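# Lift headset by headband, left hand holding cable

## Task

Using the right arm, hold the headset (not its cable) motionless by the headband. Its lowest point must be roughly a hand's length or more above the table top, and no part of it may extend past the table's edge. The right fingers pinch the headband with that gripper commanded to fully closed (-1). Those fingers touch nothing but the headband. Apart from the cable, nothing may touch the headset, although the left arm is allowed to. The left gripper holds the cable firmly between its fingers, well inside the pads rather than at the tips or edges, at a point lower than where the cable exits the ear cup. Between the ear cup and that grip, the cable stays well above the table and touches only itself, the headset and the arms. If the left arm were removed, the headset must not drop more than a little. The cable's loose end must not be left hanging below the table top. If that end ever drops well below the table top or goes well beyond the table edge, whether held or not, the task fails. Anything beyond this required hold that only the robot is keeping in place does not count. Once every condition holds, declare completion by calling finished_scene.

## Robot and tools

Robot: two arms, left_arm (base near y = +0.313 m) and right_arm (base near y = -0.346 m), each with a parallel two-finger gripper. All poses use one scene frame. The origin is on the table top midway between the bases, +x points out over the table, +z points up, and left_arm is on the +y side. The names left and right refer to the arms, not to sides of camera images. A gripper's fingers point along its own +z axis and close along its own y axis. The reported end_effector_position is the point between the finger pads, about 1 cm behind the tips.

The row format is used by every moving call. It is a single flat list of 16 numbers covering both arms: x, y, z, qw, qx, qy, qz, opening for left_arm, then the same eight for right_arm. x, y, z is an absolute target position for that gripper in metres. qw, qx, qy, qz is an absolute target orientation in the scene frame, with w first. Together these make a pose, not an offset. opening runs from -1 (closed) to +1 (fully open, 0.094 m). A target more than 0.6 m from the arm's last reported position along any gripper axis is refused, and nothing is sent. To keep an arm still, resend its last reported position, the quaternion you have been using, and its intended opening in every row. Reported quaternions can drift.

Tools:
- execute_actions {"actions": [...], "pictures": bool}. An empty list only returns the state. One action {"rows": [[16 numbers], ...], "steps": n} takes up to 15 rows and up to 15 steps. Each step lasts 1/30 s, and the last row repeats if there are fewer rows than steps. One wait {"steps": n} (up to 300) counts from the previous result. Only one item fits in the list.
- move {"target": [16 numbers], "speed": m/s}. This drives both grippers in straight lines toward their poses, and both paths finish together. Speed runs from 0.002 to 0.5 (default 0.25), and turning is capped at twice that value in rad/s. A path lasts 0.5 to 10 s and stops short if it would take longer. Openings are sent at the start. Paths do not avoid obstacles or the other arm. Grippers lag, wander and can exceed the speed when an arm is nearly straight. The result has a "move:" line. done means at rest near the pose. off_target, moving, held and fault are the other outcomes. limits=paced means the target was clipped. limits=held means a check blocked some steps, and the arm may then move much faster. Each gripper's distance from its pose is also listed.
- wait {"seconds": 0–10}. Lets the simulation run with no new command.
- zoom_image {"camera": name, "region": [x0, y0, x1, y1]}. Gives an enlarged view of the latest image, at most 504x504 px. Cameras: cam_head_left, cam_head_right, cam_high, cam_low, cam_left_wrist, cam_right_wrist, each 504x504.
- read_manual: licence texts only, with no motion.
- finished_scene {"scene": n}: ends the current scene and grades it. This is irreversible.

Control behaviour: each step, the commanded pose is clipped to within 70 mm and 16 degrees of the measured pose. Damped IK then favours position over orientation. After an action ends, an arm continues only to its last clipped pose, so check where it got to and send the remainder. Arms often finish a centimetre or more off target, usually too low. Printed positions are less accurate at long reach. The simulation keeps running while you think and write.

Result lines: the state line gives each gripper's pose. grip_measured is the finger gap on the command scale, and the last Joint positions value is the gap in metres. Readings can be off by about 1 mm per gripper. "Hand target" is the pose the controller is currently driving toward. "pose unreachable" and HELD mean the clearance check changed or blocked part of a command. FAULT lines mean an arm has stopped. MOTOR HOT appears at 75 °C. At 90 °C the arm pauses for 10 s, and at 100 °C it goes limp and falls. Joint torques include offsets and friction, so read them as approximate.

Gripping: to hold something, command an opening below grip_measured. About 0.03 below gives a secure hold, and less gives a lighter one. Pads push roughly 50–62 N, less on very thin parts, and they briefly push harder on first contact. Here the right gripper must end commanded at -1 on the headband. The left gripper should hold the cable deep between its pads.

Joint ranges (rad): waist -2.618 to 3.054, shoulder 0 to 3.142, elbow 0 to 3.142, wrist pitch -1.571 to 1.571, wrist yaw -1.571 to 1.571, wrist roll -2.094 to 2.094. Elbows stop just short of straight. Camera intrinsics and extrinsics are provided, but they may be off by a few degrees or millimetres.

Avoid the following: arms colliding or pressing on each other, which can end the scene. Fast or deep pushes into objects, because speed and overshoot past contact raise the force. Knocking anything off the table. Letting the headset slip or the cable end drop below the table top or beyond its edge. Slams and drops. Long loaded holds that heat the motors. Occasional external tugs on held items or nudges to loose ones can happen, so grip firmly. Smooth, economical motion is preferred.

Each tool is called as name(argument=value, ...) on one line, values as JSON.

## Session

execute_actions(actions=[])

Scene clock: 0.00 s of 4000.00 s.
left_arm: end_effector_position=(+0.4090, +0.3531, +0.3834) grip_measured=+1.000 end_effector_quat_wxyz=(+0.659, +0.159, +0.697, +0.233) | right_arm: end_effector_position=(+0.3058, -0.2041, +0.2691) grip_measured=-0.831 end_effector_quat_wxyz=(+0.306, -0.043, +0.949, +0.056)
Joint positions: left_arm=[ 0.221  1.147  1.025  0.099 -0.036  0.563  0.094] | right_arm=[ 0.657  1.298  1.456 -1.123  0.193  0.406  0.008]
Joint velocities: left_arm=[ 0.002 -0.007  0.032  0.007  0.022 -0.037  0.   ] | right_arm=[ 0.012  0.007  0.007 -0.022  0.022 -0.037 -0.   ]
Joint torques (N m, as the arm reports them, + toward a larger angle): no reading
Motor temperatures (°C, as the motors report them): left_arm=[21 22 22 22 20 19] | right_arm=[20 20 19 22 20 22]
Hand target (left_arm): +0.407, +0.353, +0.392; +0.665, +0.156, +0.691, +0.234
Hand target (right_arm): +0.311, -0.202, +0.280; +0.327, -0.036, +0.942, +0.067

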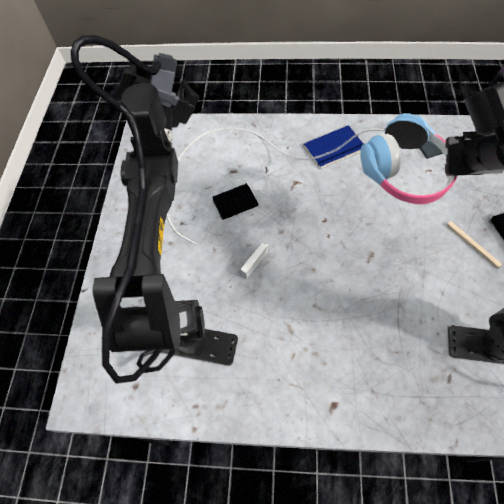

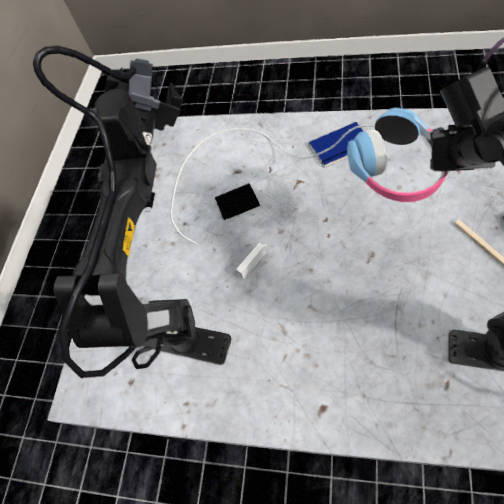

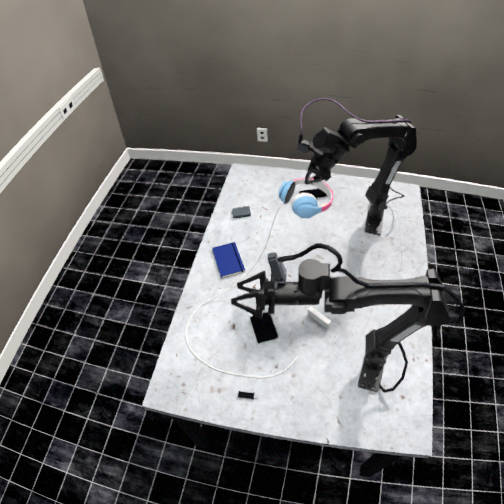

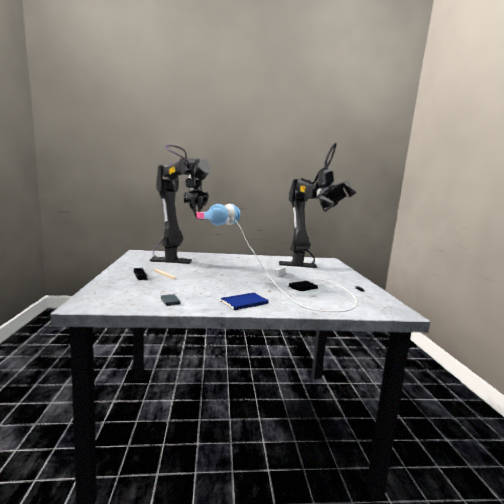

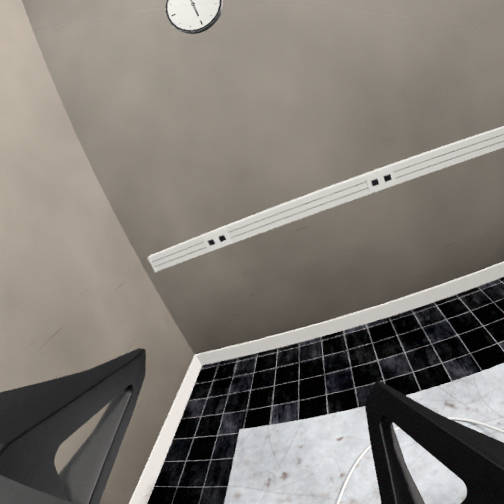

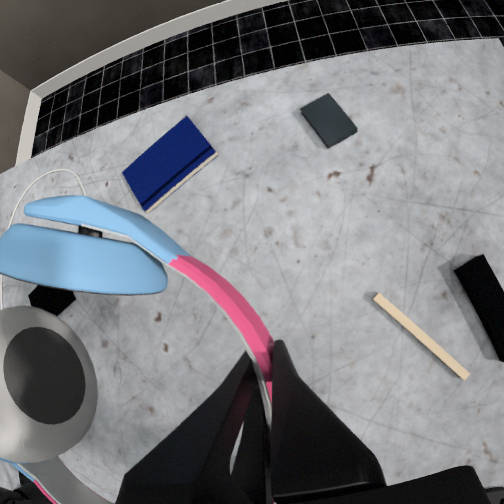

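zoom_image(camera="cam_head_left", region=[330, 70, 504, 244])

zoom_image(camera="cam_low", region=[140, 140, 380, 320])

zoom_image(camera="cam_high", region=[220, 110, 400, 290])

Region (330, 70, 504, 244) of cam_head_left's 504x504 image, scaled by 2.897, with more detail than that image has.

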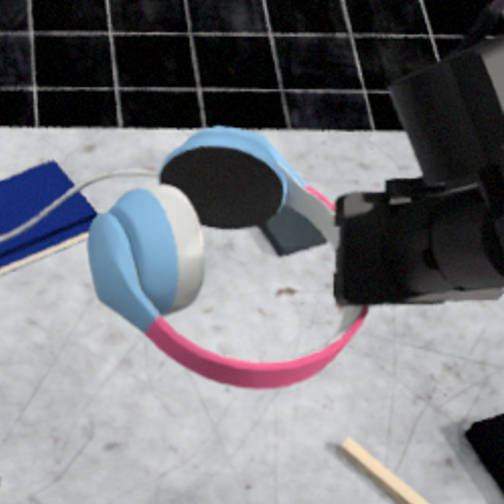

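Region (140, 140, 380, 320) of cam_low's 504x504 image, scaled by 2.100, with more detail than that image has; it fills the top 378 rows of this view, and the rest is white.

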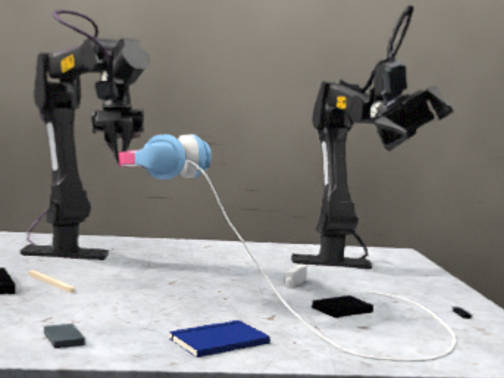

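Region (220, 110, 400, 290) of cam_high's 504x504 image, scaled by 2.800, with more detail than that image has.

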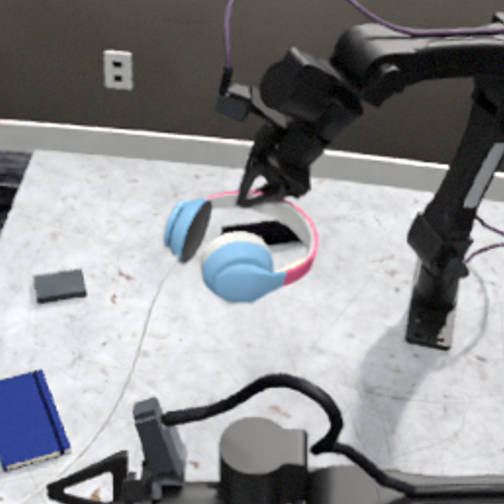

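move(target=[0.41,0.10,0.26,0.494,0.633,0.593,-0.067,1.0, 0.311,-0.202,0.335,0.327,-0.036,0.942,0.067,-1.0], speed=0.2)

Scene clock: 13.43 s of 4000.00 s.
left_arm: end_effector_position=(+0.4045, +0.1066, +0.2554) grip_measured=+1.000 end_effector_quat_wxyz=(+0.490, +0.623, +0.607, -0.062) | right_arm: end_effector_position=(+0.3038, -0.2054, +0.3157) grip_measured=-0.831 end_effector_quat_wxyz=(+0.296, -0.048, +0.953, +0.050)
Joint positions: left_arm=[-0.126  1.551  1.337 -0.433  0.554  1.05   0.094] | right_arm=[ 0.657  1.4    1.756 -1.344  0.193  0.4    0.008]
Joint velocities: left_arm=[-0.002  0.012  0.007 -0.022  0.066  0.066  0.   ] | right_arm=[-0.002 -0.007 -0.002 -0.022 -0.007 -0.066 -0.   ]
Joint torques (N m, as the arm reports them, + toward a larger angle): left_arm=[-0.39 -6.64  9.62  1.46  0.46  0.07] | right_arm=[-0.02 -4.87 10.    1.92  0.18  0.13]
Motor temperatures (°C, as the motors report them): left_arm=[21 22 24 24 20 19] | right_arm=[20 20 21 24 20 22]
Hand target (left_arm): +0.403, +0.101, +0.261; +0.492, +0.630, +0.597, -0.068
Hand target (right_arm): +0.311, -0.202, +0.335; +0.327, -0.036, +0.942, +0.067
Off the commanded pose (left_arm): 0.010 m, 2 deg.
Off the commanded pose (right_arm): 0.021 m, 4 deg.
After step 90, 6.97 s passed at rest.
move: off_target (right_arm)
camera_calibration (this result's frames):
cam_left_wrist: T_world_to_cam=[[-0.843435, -0.334546, -0.420352, 0.487771], [-0.0461729, 0.824688, -0.5637, 0.125668], [0.535243, -0.456035, -0.711018, 0.115685], [0, 0, 0, 1]] pos_world=[0.355286, 0.112301, 0.358129]
cam_right_wrist: T_world_to_cam=[[-0.101151, -0.962038, -0.25348, -0.0765501], [-0.982278, 0.136985, -0.127923, 0.413874], [0.15779, 0.236049, -0.958845, 0.419228], [0, 0, 0, 1]] pos_world=[0.332647, -0.229297, 0.435515]

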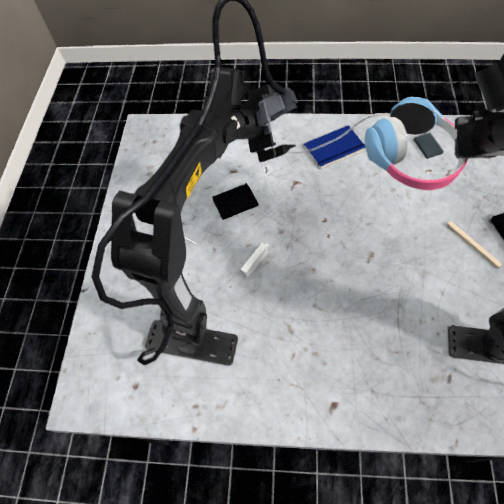

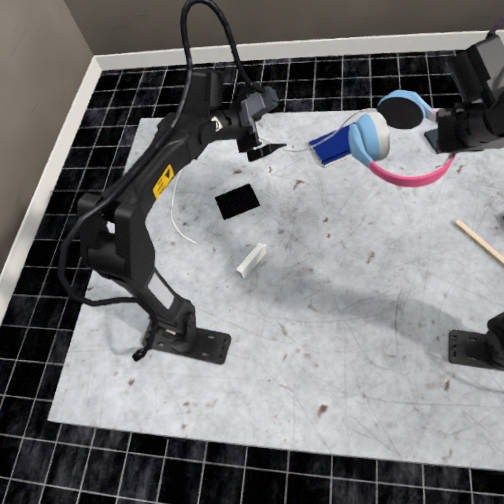

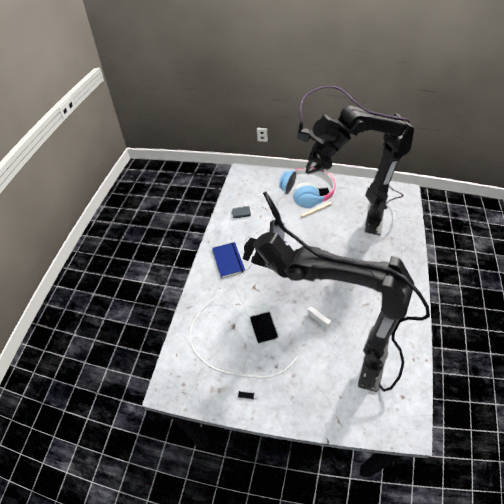

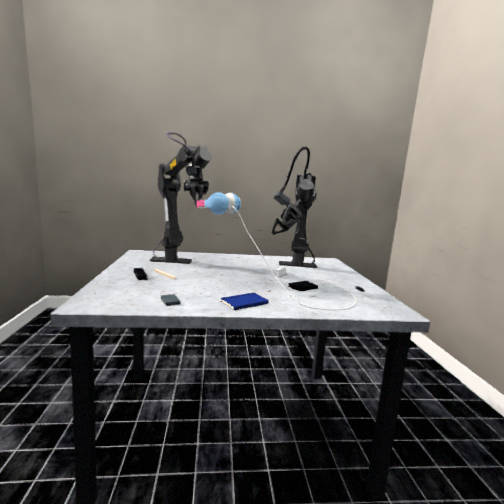

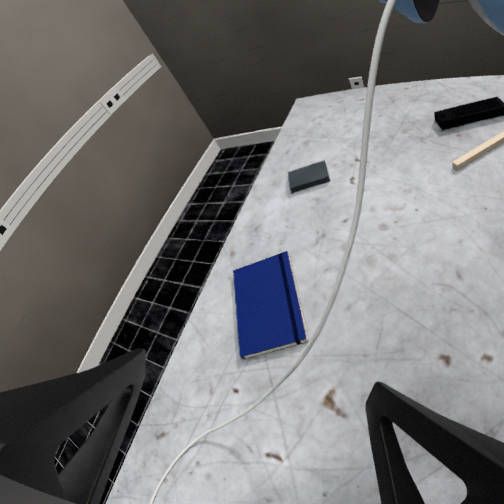

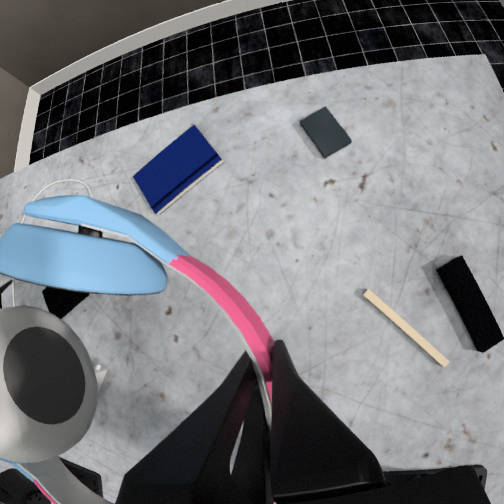

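zoom_image(camera="cam_low", region=[180, 150, 340, 310])

zoom_image(camera="cam_head_left", region=[240, 70, 440, 200])

Region (180, 150, 340, 310) of cam_low's 504x504 image, scaled by 3.150, with more detail than that image has.

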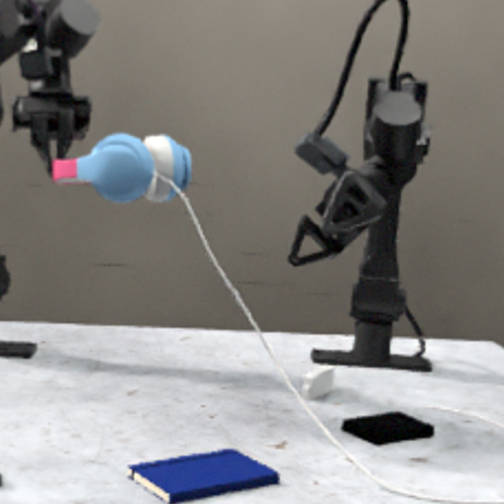

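Region (240, 70, 440, 200) of cam_head_left's 504x504 image, scaled by 2.520, with more detail than that image has; it fills the top 328 rows of this view, and the rest is white.

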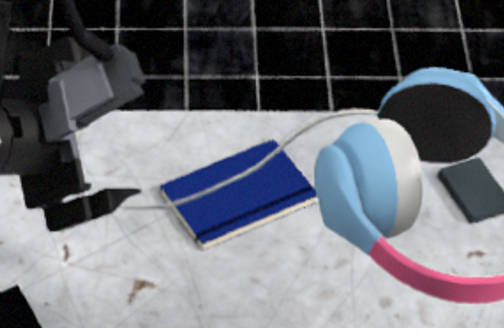

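move(target=[0.395,0.035,0.215,0.494,0.633,0.593,-0.067,1.0, 0.311,-0.202,0.335,0.327,-0.036,0.942,0.067,-1.0], speed=0.12)

Scene clock: 18.57 s of 4000.00 s.
left_arm: end_effector_position=(+0.3931, +0.0372, +0.2180) grip_measured=+1.000 end_effector_quat_wxyz=(+0.494, +0.636, +0.589, -0.065) | right_arm: end_effector_position=(+0.3000, -0.2077, +0.3127) grip_measured=-0.831 end_effector_quat_wxyz=(+0.287, -0.051, +0.956, +0.044)
Joint positions: left_arm=[-0.322  1.609  1.227 -0.203  0.42   0.957  0.094] | right_arm=[ 0.657  1.4    1.756 -1.366  0.193  0.396  0.008]
Joint velocities: left_arm=[ 0.007  0.017  0.017 -0.007  0.066  0.066  0.   ] | right_arm=[-0.017 -0.012  0.002 -0.022 -0.022  0.066  0.   ]
Joint torques (N m, as the arm reports them, + toward a larger angle): left_arm=[-0.33 -7.35  7.08  1.86  0.13 -0.12] | right_arm=[-0.02 -5.11  9.85  2.07  0.19  0.17]
Motor temperatures (°C, as the motors report them): left_arm=[21 23 25 24 20 19] | right_arm=[20 21 22 25 20 22]
Hand target (left_arm): +0.394, +0.036, +0.215; +0.493, +0.633, +0.593, -0.067
Hand target (right_arm): +0.310, -0.203, +0.335; +0.327, -0.037, +0.942, +0.067
Off the commanded pose (left_arm): 0.004 m, 1 deg.
Off the commanded pose (right_arm): 0.026 m, 6 deg.
After step 90, 0.87 s passed at rest.
move: off_target (right_arm)
camera_calibration (this result's frames):
cam_left_wrist: T_world_to_cam=[[-0.847118, -0.299366, -0.439057, 0.443384], [-0.00133867, 0.827419, -0.561584, 0.143106], [0.531403, -0.47514, -0.701322, 0.0636712], [0, 0, 0, 1]] pos_world=[0.341956, 0.044578, 0.319691]
cam_right_wrist: T_world_to_cam=[[-0.102698, -0.965805, -0.238063, -0.0851351], [-0.984934, 0.132209, -0.111473, 0.404727], [0.139135, 0.223029, -0.964831, 0.422235], [0, 0, 0, 1]] pos_world=[0.331139, -0.229903, 0.432234]

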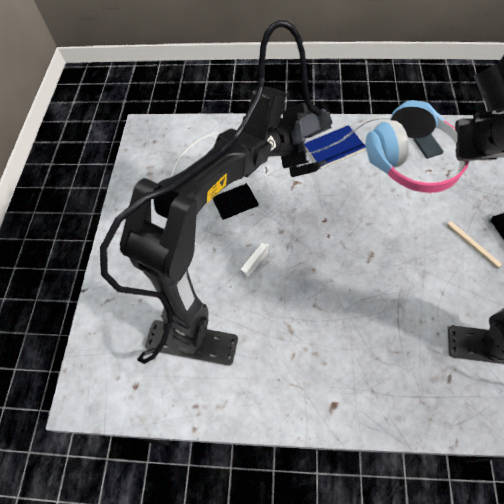

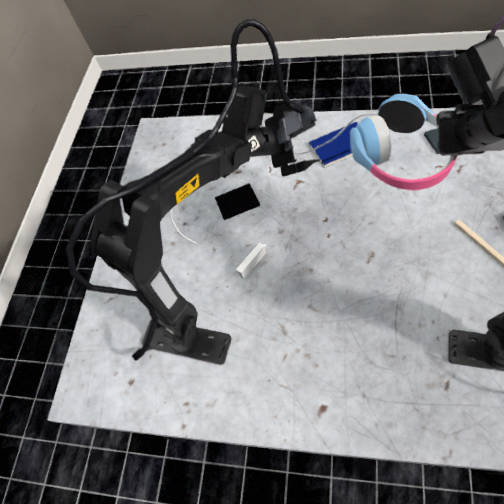

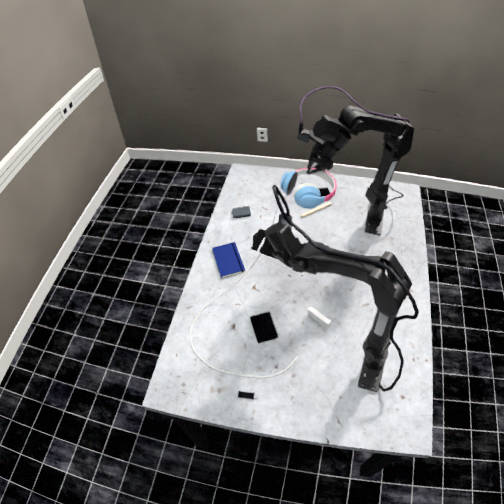

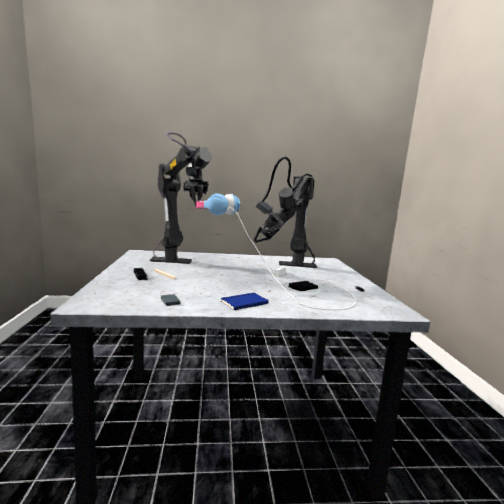

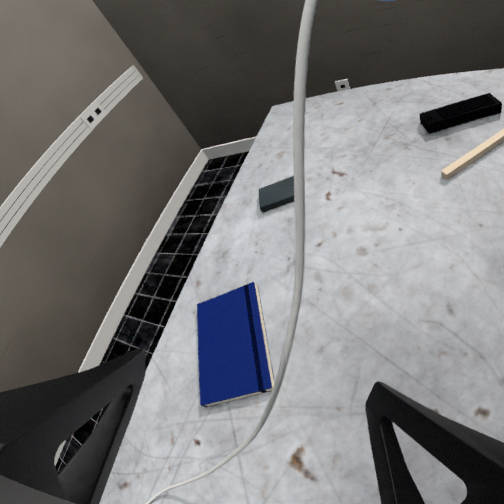

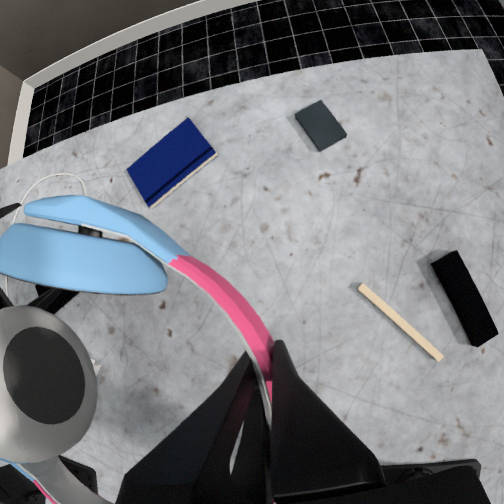

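execute_actions(actions=[{"rows":[[0.398,0.028,0.211,0.494,0.633,0.593,-0.067,1.0,0.311,-0.202,0.335,0.327,-0.036,0.942,0.067,-1.0],[0.40,0.023,0.206,0.494,0.633,0.593,-0.067,1.0,0.311,-0.202,0.335,0.327,-0.036,0.942,0.067,-1.0],[0.402,0.018,0.201,0.494,0.633,0.593,-0.067,1.0,0.311,-0.202,0.335,0.327,-0.036,0.942,0.067,-1.0],[0.404,0.013,0.196,0.494,0.633,0.593,-0.067,1.0,0.311,-0.202,0.335,0.327,-0.036,0.942,0.067,-1.0],[0.406,0.008,0.191,0.494,0.633,0.593,-0.067,1.0,0.311,-0.202,0.335,0.327,-0.036,0.942,0.067,-1.0],[0.408,0.003,0.186,0.494,0.633,0.593,-0.067,1.0,0.311,-0.202,0.335,0.327,-0.036,0.942,0.067,-1.0],[0.41,-0.002,0.181,0.494,0.633,0.593,-0.067,1.0,0.311,-0.202,0.335,0.327,-0.036,0.942,0.067,-1.0],[0.412,-0.006,0.177,0.494,0.633,0.593,-0.067,1.0,0.311,-0.202,0.335,0.327,-0.036,0.942,0.067,-1.0]],"steps":15}])

wait(seconds=0.3)

Scene clock: 21.37 s of 4000.00 s.
left_arm: end_effector_position=(+0.4032, -0.0022, +0.1579) grip_measured=+1.000 end_effector_quat_wxyz=(+0.468, +0.644, +0.600, -0.075) | right_arm: end_effector_position=(+0.3000, -0.2078, +0.3127) grip_measured=-0.831 end_effector_quat_wxyz=(+0.287, -0.051, +0.956, +0.044)
Joint positions: left_arm=[-0.402  1.786  1.227 -0.072  0.36   0.914  0.094] | right_arm=[ 0.657  1.4    1.756 -1.366  0.194  0.396  0.008]
Joint velocities: left_arm=[-0.002  0.002  0.007  0.227 -0.081 -0.022  0.   ] | right_arm=[-0.022 -0.012  0.002 -0.037 -0.095  0.037  0.   ]
Joint torques (N m, as the arm reports them, + toward a larger angle): left_arm=[ -0.22 -10.38   8.37   1.94   0.09  -0.15] | right_arm=[-0.01 -5.12  9.81  2.08  0.18  0.16]
Motor temperatures (°C, as the motors report them): left_arm=[21 23 25 25 20 19] | right_arm=[20 21 23 25 20 22]
Hand target (left_arm): +0.410, -0.006, +0.177; +0.493, +0.633, +0.593, -0.067
Hand target (right_arm): +0.310, -0.203, +0.335; +0.327, -0.037, +0.942, +0.067
Off the commanded pose (left_arm): 0.021 m, 3 deg.
Off the commanded pose (right_arm): 0.026 m, 6 deg.
Steps of this call (steps 1 to 69: nothing new was sent; steps 70 to 84: all 15 steps of this action). Readings (end_effector_position):
70: left_arm (+0.3937, +0.0368, +0.2180) | right_arm (+0.3000, -0.2077, +0.3127)
71: left_arm (+0.3948, +0.0355, +0.2174) | right_arm (+0.3000, -0.2077, +0.3127)
73: left_arm (+0.3971, +0.0293, +0.2129) | right_arm (+0.3000, -0.2078, +0.3127)
77: left_arm (+0.4003, +0.0089, +0.1890) | right_arm (+0.3000, -0.2078, +0.3127)
84: the state above
camera_calibration (this result's frames):
cam_left_wrist: T_world_to_cam=[[-0.871928, -0.279061, -0.402327, 0.418048], [-0.0233319, 0.844435, -0.535149, 0.146686], [0.489079, -0.457224, -0.742797, 0.021082], [0, 0, 0, 1]] pos_world=[0.357619, 0.00243315, 0.262351]
cam_right_wrist: T_world_to_cam=[[-0.102853, -0.965849, -0.237816, -0.0852277], [-0.984888, 0.132378, -0.111677, 0.404851], [0.139345, 0.222736, -0.964869, 0.422142], [0, 0, 0, 1]] pos_world=[0.331144, -0.229937, 0.432256]

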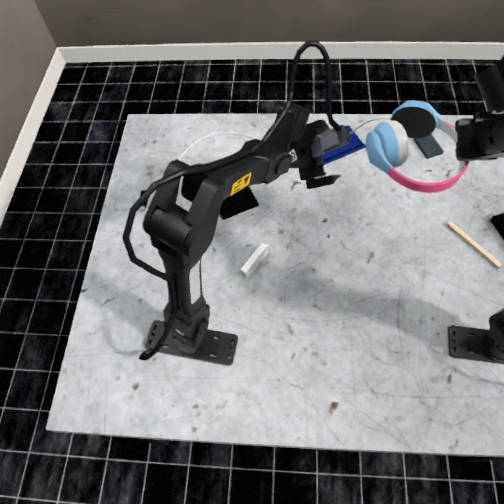

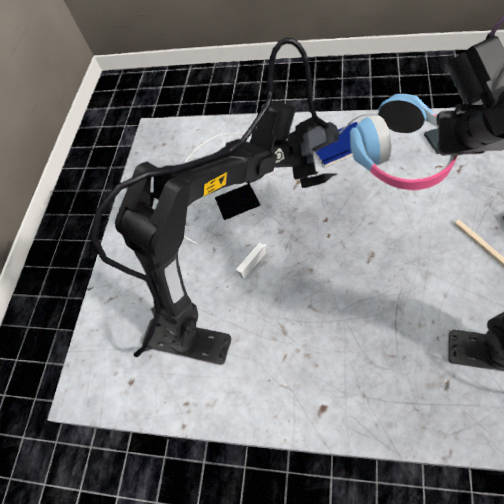

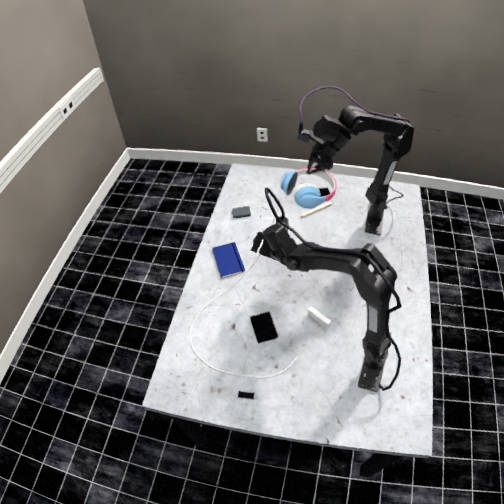

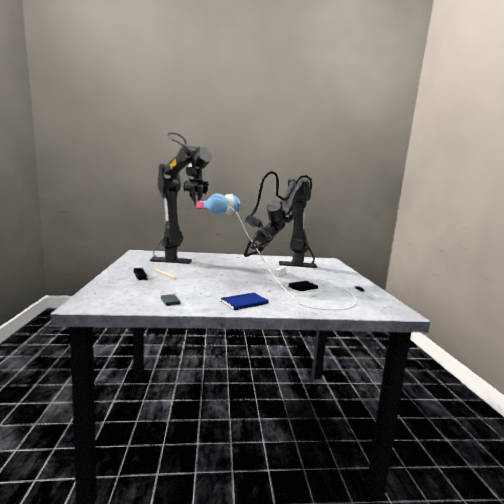

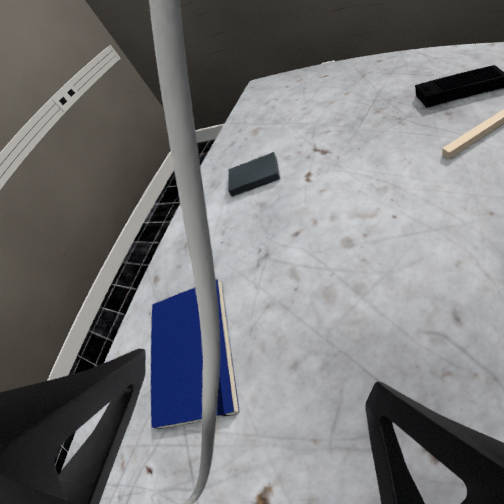

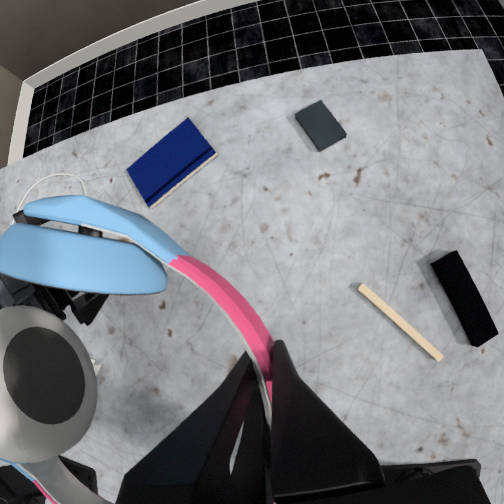

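Scene clock: 21.67 s of 4000.00 s.
left_arm: end_effector_position=(+0.4065, -0.0034, +0.1623) grip_measured=+1.000 end_effector_quat_wxyz=(+0.477, +0.641, +0.597, -0.071) | right_arm: end_effector_position=(+0.3000, -0.2078, +0.3127) grip_measured=-0.831 end_effector_quat_wxyz=(+0.287, -0.051, +0.956, +0.044)
Joint positions: left_arm=[-0.402  1.786  1.227 -0.048  0.356  0.911  0.094] | right_arm=[ 0.657  1.4    1.756 -1.366  0.194  0.396  0.008]
Joint velocities: left_arm=[-0.002  0.022 -0.022 -0.022 -0.007 -0.007  0.   ] | right_arm=[ 0.002  0.007 -0.012  0.022 -0.081 -0.051 -0.001]
Joint torques (N m, as the arm reports them, + toward a larger angle): left_arm=[  0.06 -10.44   8.43   1.77   0.1   -0.09] | right_arm=[-0.01 -5.14  9.82  2.08  0.19  0.16]
Motor temperatures (°C, as the motors report them): left_arm=[21 23 25 25 20 19] | right_arm=[20 21 23 25 20 22]
Hand target (left_arm): +0.410, -0.006, +0.177; +0.493, +0.633, +0.593, -0.067
Hand target (right_arm): +0.310, -0.203, +0.335; +0.327, -0.037, +0.942, +0.067
Off the commanded pose (left_arm): 0.016 m, 2 deg.
Off the commanded pose (right_arm): 0.026 m, 6 deg.
Steps of this call (steps 1 to 9: nothing new was sent). Readings (end_effector_position):
1: left_arm (+0.4040, -0.0026, +0.1591) | right_arm (+0.3000, -0.2078, +0.3127)
2: left_arm (+0.4048, -0.0030, +0.1602) | right_arm (+0.3000, -0.2078, +0.3127)
4: left_arm (+0.4056, -0.0031, +0.1611) | right_arm (+0.3000, -0.2078, +0.3127)
8: left_arm (+0.4064, -0.0034, +0.1621) | right_arm (+0.3000, -0.2078, +0.3127)
9: the state above
camera_calibration (this result's frames):
cam_left_wrist: T_world_to_cam=[[-0.862794, -0.288622, -0.41507, 0.420661], [-0.0179375, 0.837979, -0.545408, 0.149523], [0.505236, -0.46313, -0.728181, 0.0132074], [0, 0, 0, 1]] pos_world=[0.358953, 0.00223181, 0.265772]
cam_right_wrist: T_world_to_cam=[[-0.102853, -0.965849, -0.237816, -0.0852277], [-0.984888, 0.132378, -0.111677, 0.404851], [0.139345, 0.222736, -0.964869, 0.422142], [0, 0, 0, 1]] pos_world=[0.331144, -0.229937, 0.432256]

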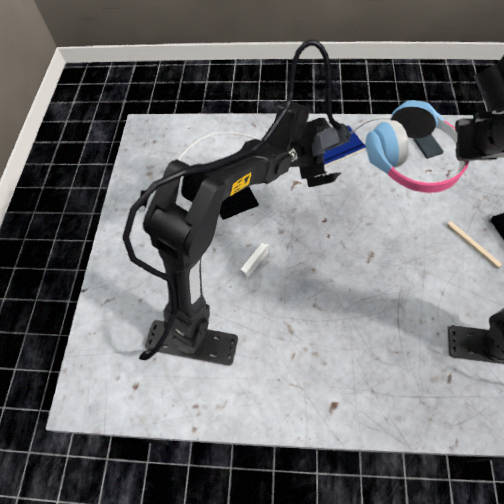

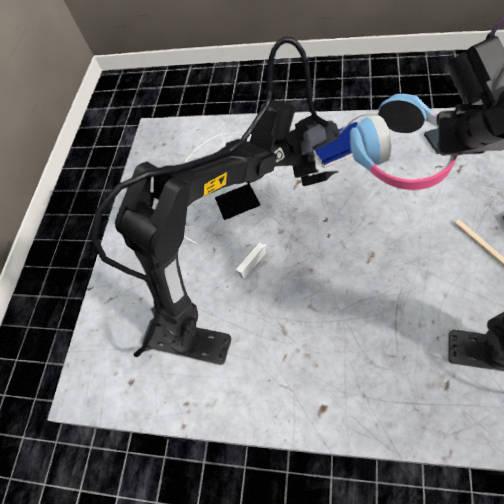

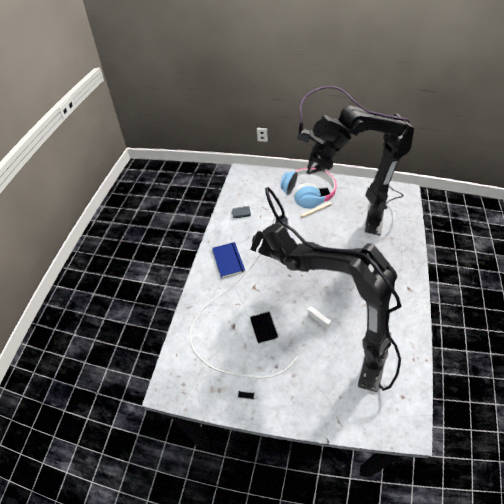

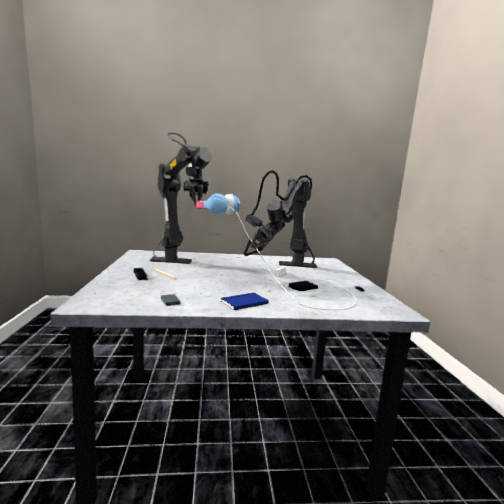

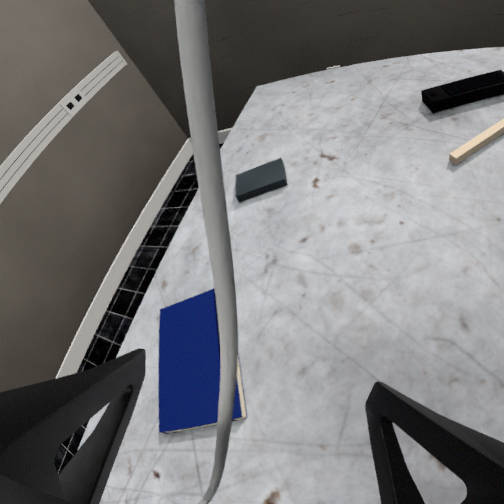

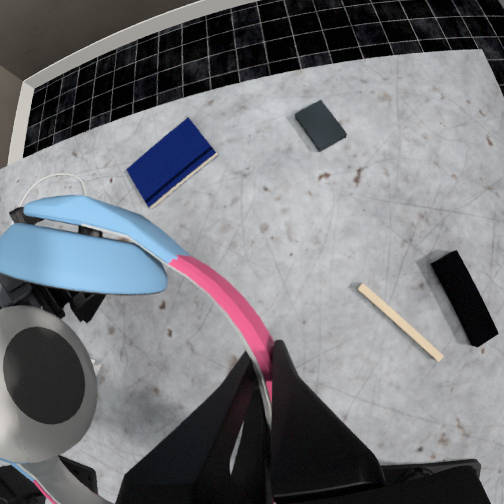

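zoom_image(camera="cam_low", region=[210, 180, 310, 280])

zoom_image(camera="cam_head_right", region=[260, 90, 400, 210])

Region (210, 180, 310, 280) of cam_low's 504x504 image, scaled by 5.040, with more detail than that image has.

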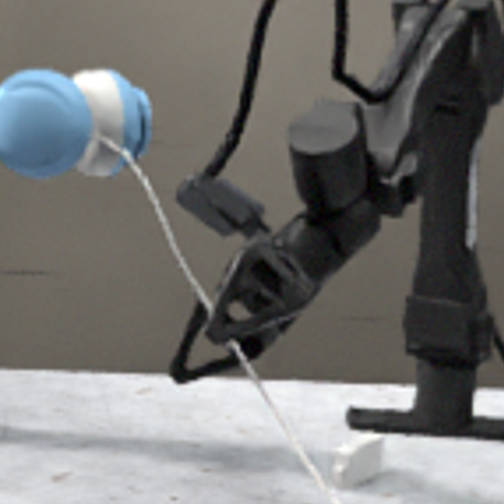

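Region (260, 90, 400, 210) of cam_head_right's 504x504 image, scaled by 3.600, with more detail than that image has; it fills the top 432 rows of this view, and the rest is white.

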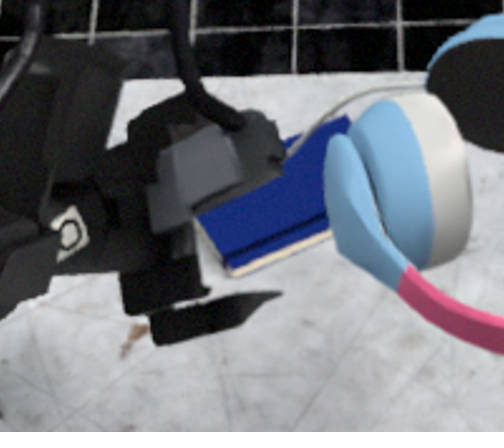

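execute_actions(actions=[{"rows":[[0.416,-0.005,0.181,0.494,0.633,0.593,-0.067,0.6,0.311,-0.202,0.335,0.327,-0.036,0.942,0.067,-1.0],[0.418,-0.004,0.183,0.494,0.633,0.593,-0.067,0.3,0.311,-0.202,0.335,0.327,-0.036,0.942,0.067,-1.0],[0.42,-0.004,0.184,0.494,0.633,0.593,-0.067,0.0,0.311,-0.202,0.335,0.327,-0.036,0.942,0.067,-1.0],[0.42,-0.004,0.184,0.494,0.633,0.593,-0.067,-0.4,0.311,-0.202,0.335,0.327,-0.036,0.942,0.067,-1.0],[0.42,-0.004,0.184,0.494,0.633,0.593,-0.067,-0.7,0.311,-0.202,0.335,0.327,-0.036,0.942,0.067,-1.0]],"steps":15}], pictures=false)

wait(seconds=0.3)

Scene clock: 25.00 s of 4000.00 s.
left_arm: end_effector_position=(+0.4155, -0.0047, +0.1799) grip_measured=-0.698 end_effector_quat_wxyz=(+0.492, +0.635, +0.592, -0.065) | right_arm: end_effector_position=(+0.3000, -0.2078, +0.3127) grip_measured=-0.831 end_effector_quat_wxyz=(+0.287, -0.051, +0.956, +0.044)
Joint positions: left_arm=[-0.396  1.786  1.271 -0.057  0.355  0.91   0.014] | right_arm=[ 0.657  1.4    1.756 -1.366  0.194  0.396  0.008]
Joint velocities: left_arm=[ 0.002 -0.007 -0.007 -0.051 -0.022  0.007  0.001] | right_arm=[-0.012  0.012 -0.017  0.051 -0.007 -0.037 -0.001]
Joint torques (N m, as the arm reports them, + toward a larger angle): left_arm=[ 0.32 -8.84  9.13  1.57  0.25 -0.01] | right_arm=[ 0.   -5.13  9.83  2.08  0.19  0.16]
Motor temperatures (°C, as the motors report them): left_arm=[21 24 25 25 20 19] | right_arm=[20 21 23 26 20 22]
Hand target (left_arm): +0.420, -0.004, +0.184; +0.494, +0.633, +0.592, -0.067
Hand target (right_arm): +0.310, -0.203, +0.335; +0.327, -0.037, +0.942, +0.067
Off the commanded pose (left_arm): 0.006 m, 0 deg.
Off the commanded pose (right_arm): 0.026 m, 6 deg.
Steps of this call (steps 1 to 85: nothing new was sent; steps 86 to 100: all 15 steps of this action). Readings (end_effector_position):
86: left_arm (+0.4071, -0.0036, +0.1633) | right_arm (+0.3000, -0.2078, +0.3127)
87: left_arm (+0.4075, -0.0038, +0.1644) | right_arm (+0.3000, -0.2078, +0.3127)
89: left_arm (+0.4099, -0.0046, +0.1700) | right_arm (+0.3000, -0.2078, +0.3127)
93: left_arm (+0.4153, -0.0049, +0.1797) | right_arm (+0.3000, -0.2078, +0.3127)
100: the state above

Scene clock: 25.30 s of 4000.00 s.
left_arm: end_effector_position=(+0.4154, -0.0047, +0.1798) grip_measured=-0.698 end_effector_quat_wxyz=(+0.492, +0.635, +0.592, -0.065) | right_arm: end_effector_position=(+0.3000, -0.2078, +0.3127) grip_measured=-0.831 end_effector_quat_wxyz=(+0.287, -0.051, +0.956, +0.044)
Joint positions: left_arm=[-0.396  1.786  1.271 -0.058  0.355  0.91   0.014] | right_arm=[ 0.657  1.4    1.756 -1.366  0.194  0.396  0.008]
Joint velocities: left_arm=[-0.002 -0.007 -0.002  0.007 -0.022 -0.007 -0.   ] | right_arm=[-0.002 -0.012 -0.017  0.081 -0.066  0.007  0.001]
Joint torques (N m, as the arm reports them, + toward a larger angle): left_arm=[ 0.48 -8.73  9.31  1.58  0.2  -0.01] | right_arm=[-0.02 -5.13  9.82  2.08  0.18  0.16]
Motor temperatures (°C, as the motors report them): left_arm=[21 24 25 25 20 19] | right_arm=[20 21 23 26 20 22]
Hand target (left_arm): +0.420, -0.004, +0.184; +0.494, +0.633, +0.592, -0.067
Hand target (right_arm): +0.310, -0.203, +0.335; +0.327, -0.037, +0.942, +0.067
Off the commanded pose (left_arm): 0.006 m, 0 deg.
Off the commanded pose (right_arm): 0.026 m, 6 deg.
Steps of this call (steps 1 to 9: nothing new was sent). Readings (end_effector_position):
1: left_arm (+0.4154, -0.0047, +0.1798) | right_arm (+0.3000, -0.2078, +0.3127)
2: left_arm (+0.4154, -0.0047, +0.1798) | right_arm (+0.3000, -0.2078, +0.3127)
4: left_arm (+0.4154, -0.0047, +0.1798) | right_arm (+0.3000, -0.2078, +0.3127)
8: left_arm (+0.4154, -0.0047, +0.1798) | right_arm (+0.3000, -0.2078, +0.3127)
9: the state above
camera_calibration (this result's frames):
cam_left_wrist: T_world_to_cam=[[-0.847846, -0.302475, -0.435507, 0.43268], [-0.0074073, 0.828011, -0.560663, 0.158684], [0.530191, -0.47213, -0.704266, 0.00617948], [0, 0, 0, 1]] pos_world=[0.364745, 0.0024004, 0.281755]
cam_right_wrist: T_world_to_cam=[[-0.102853, -0.965849, -0.237816, -0.0852277], [-0.984888, 0.132378, -0.111677, 0.404851], [0.139345, 0.222736, -0.964869, 0.422142], [0, 0, 0, 1]] pos_world=[0.331144, -0.229937, 0.432256]

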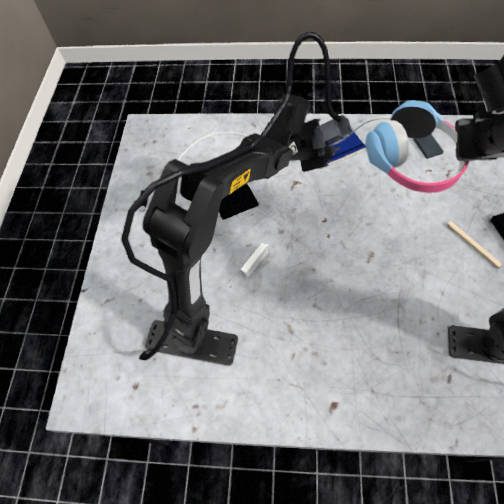

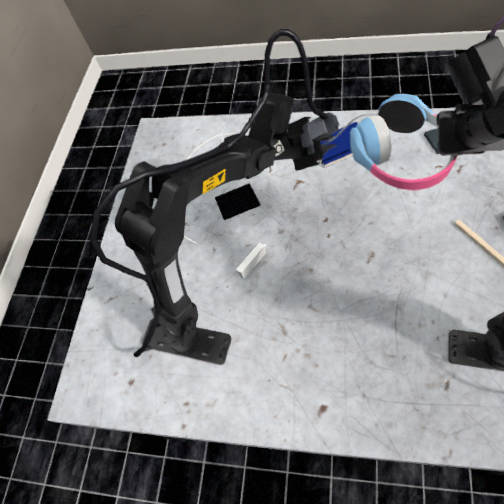

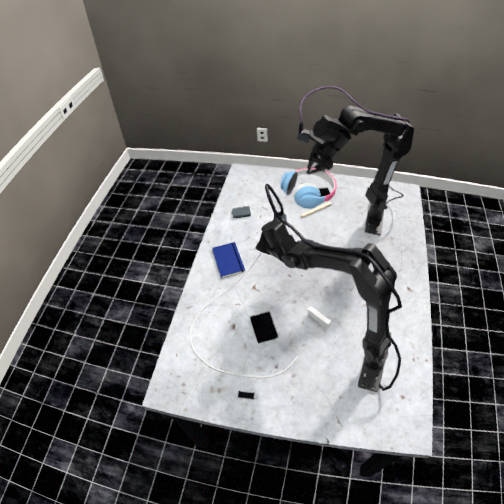

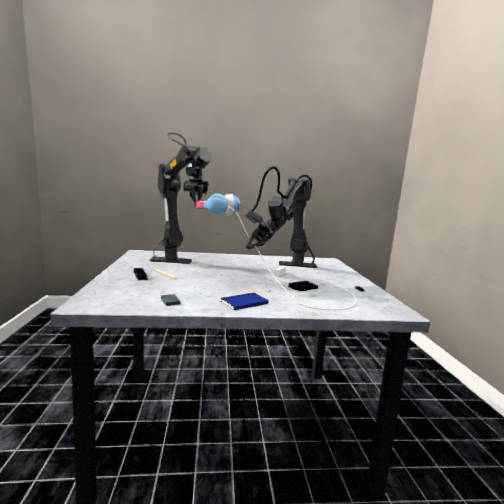

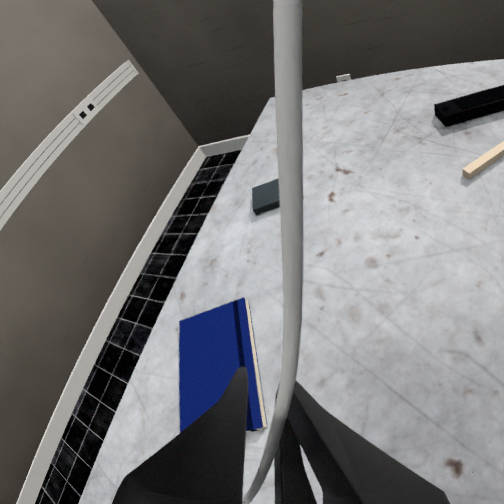

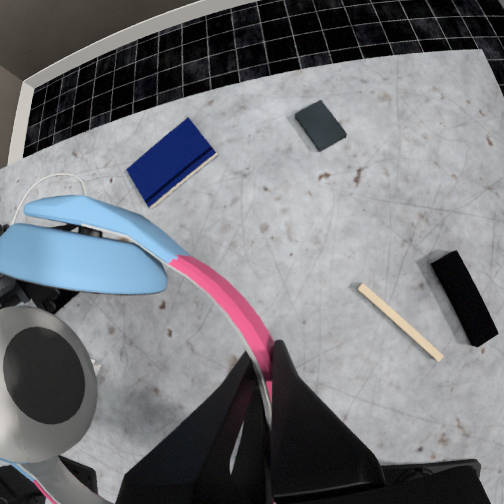

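zoom_image(camera="cam_low", region=[220, 190, 300, 270])

zoom_image(camera="cam_left_wrist", region=[190, 340, 350, 504])

Region (220, 190, 300, 270) of cam_low's 504x504 image, scaled by 6.300, with more detail than that image has.

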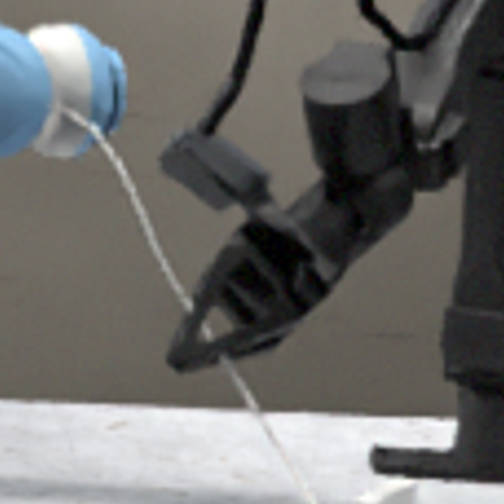

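Region (190, 340, 350, 504) of cam_left_wrist's 504x504 image, scaled by 3.073, with more detail than that image has; it fills the left 492 columns of this view, and the rest is white.

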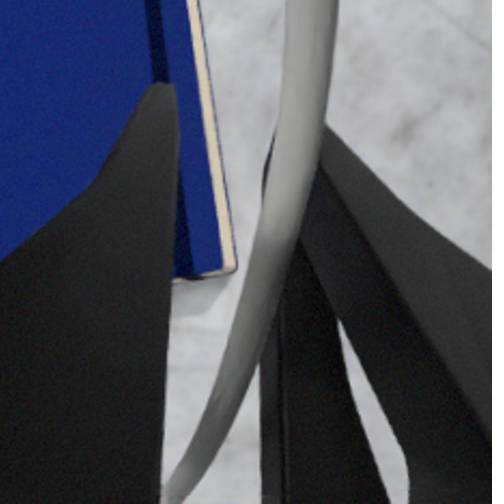

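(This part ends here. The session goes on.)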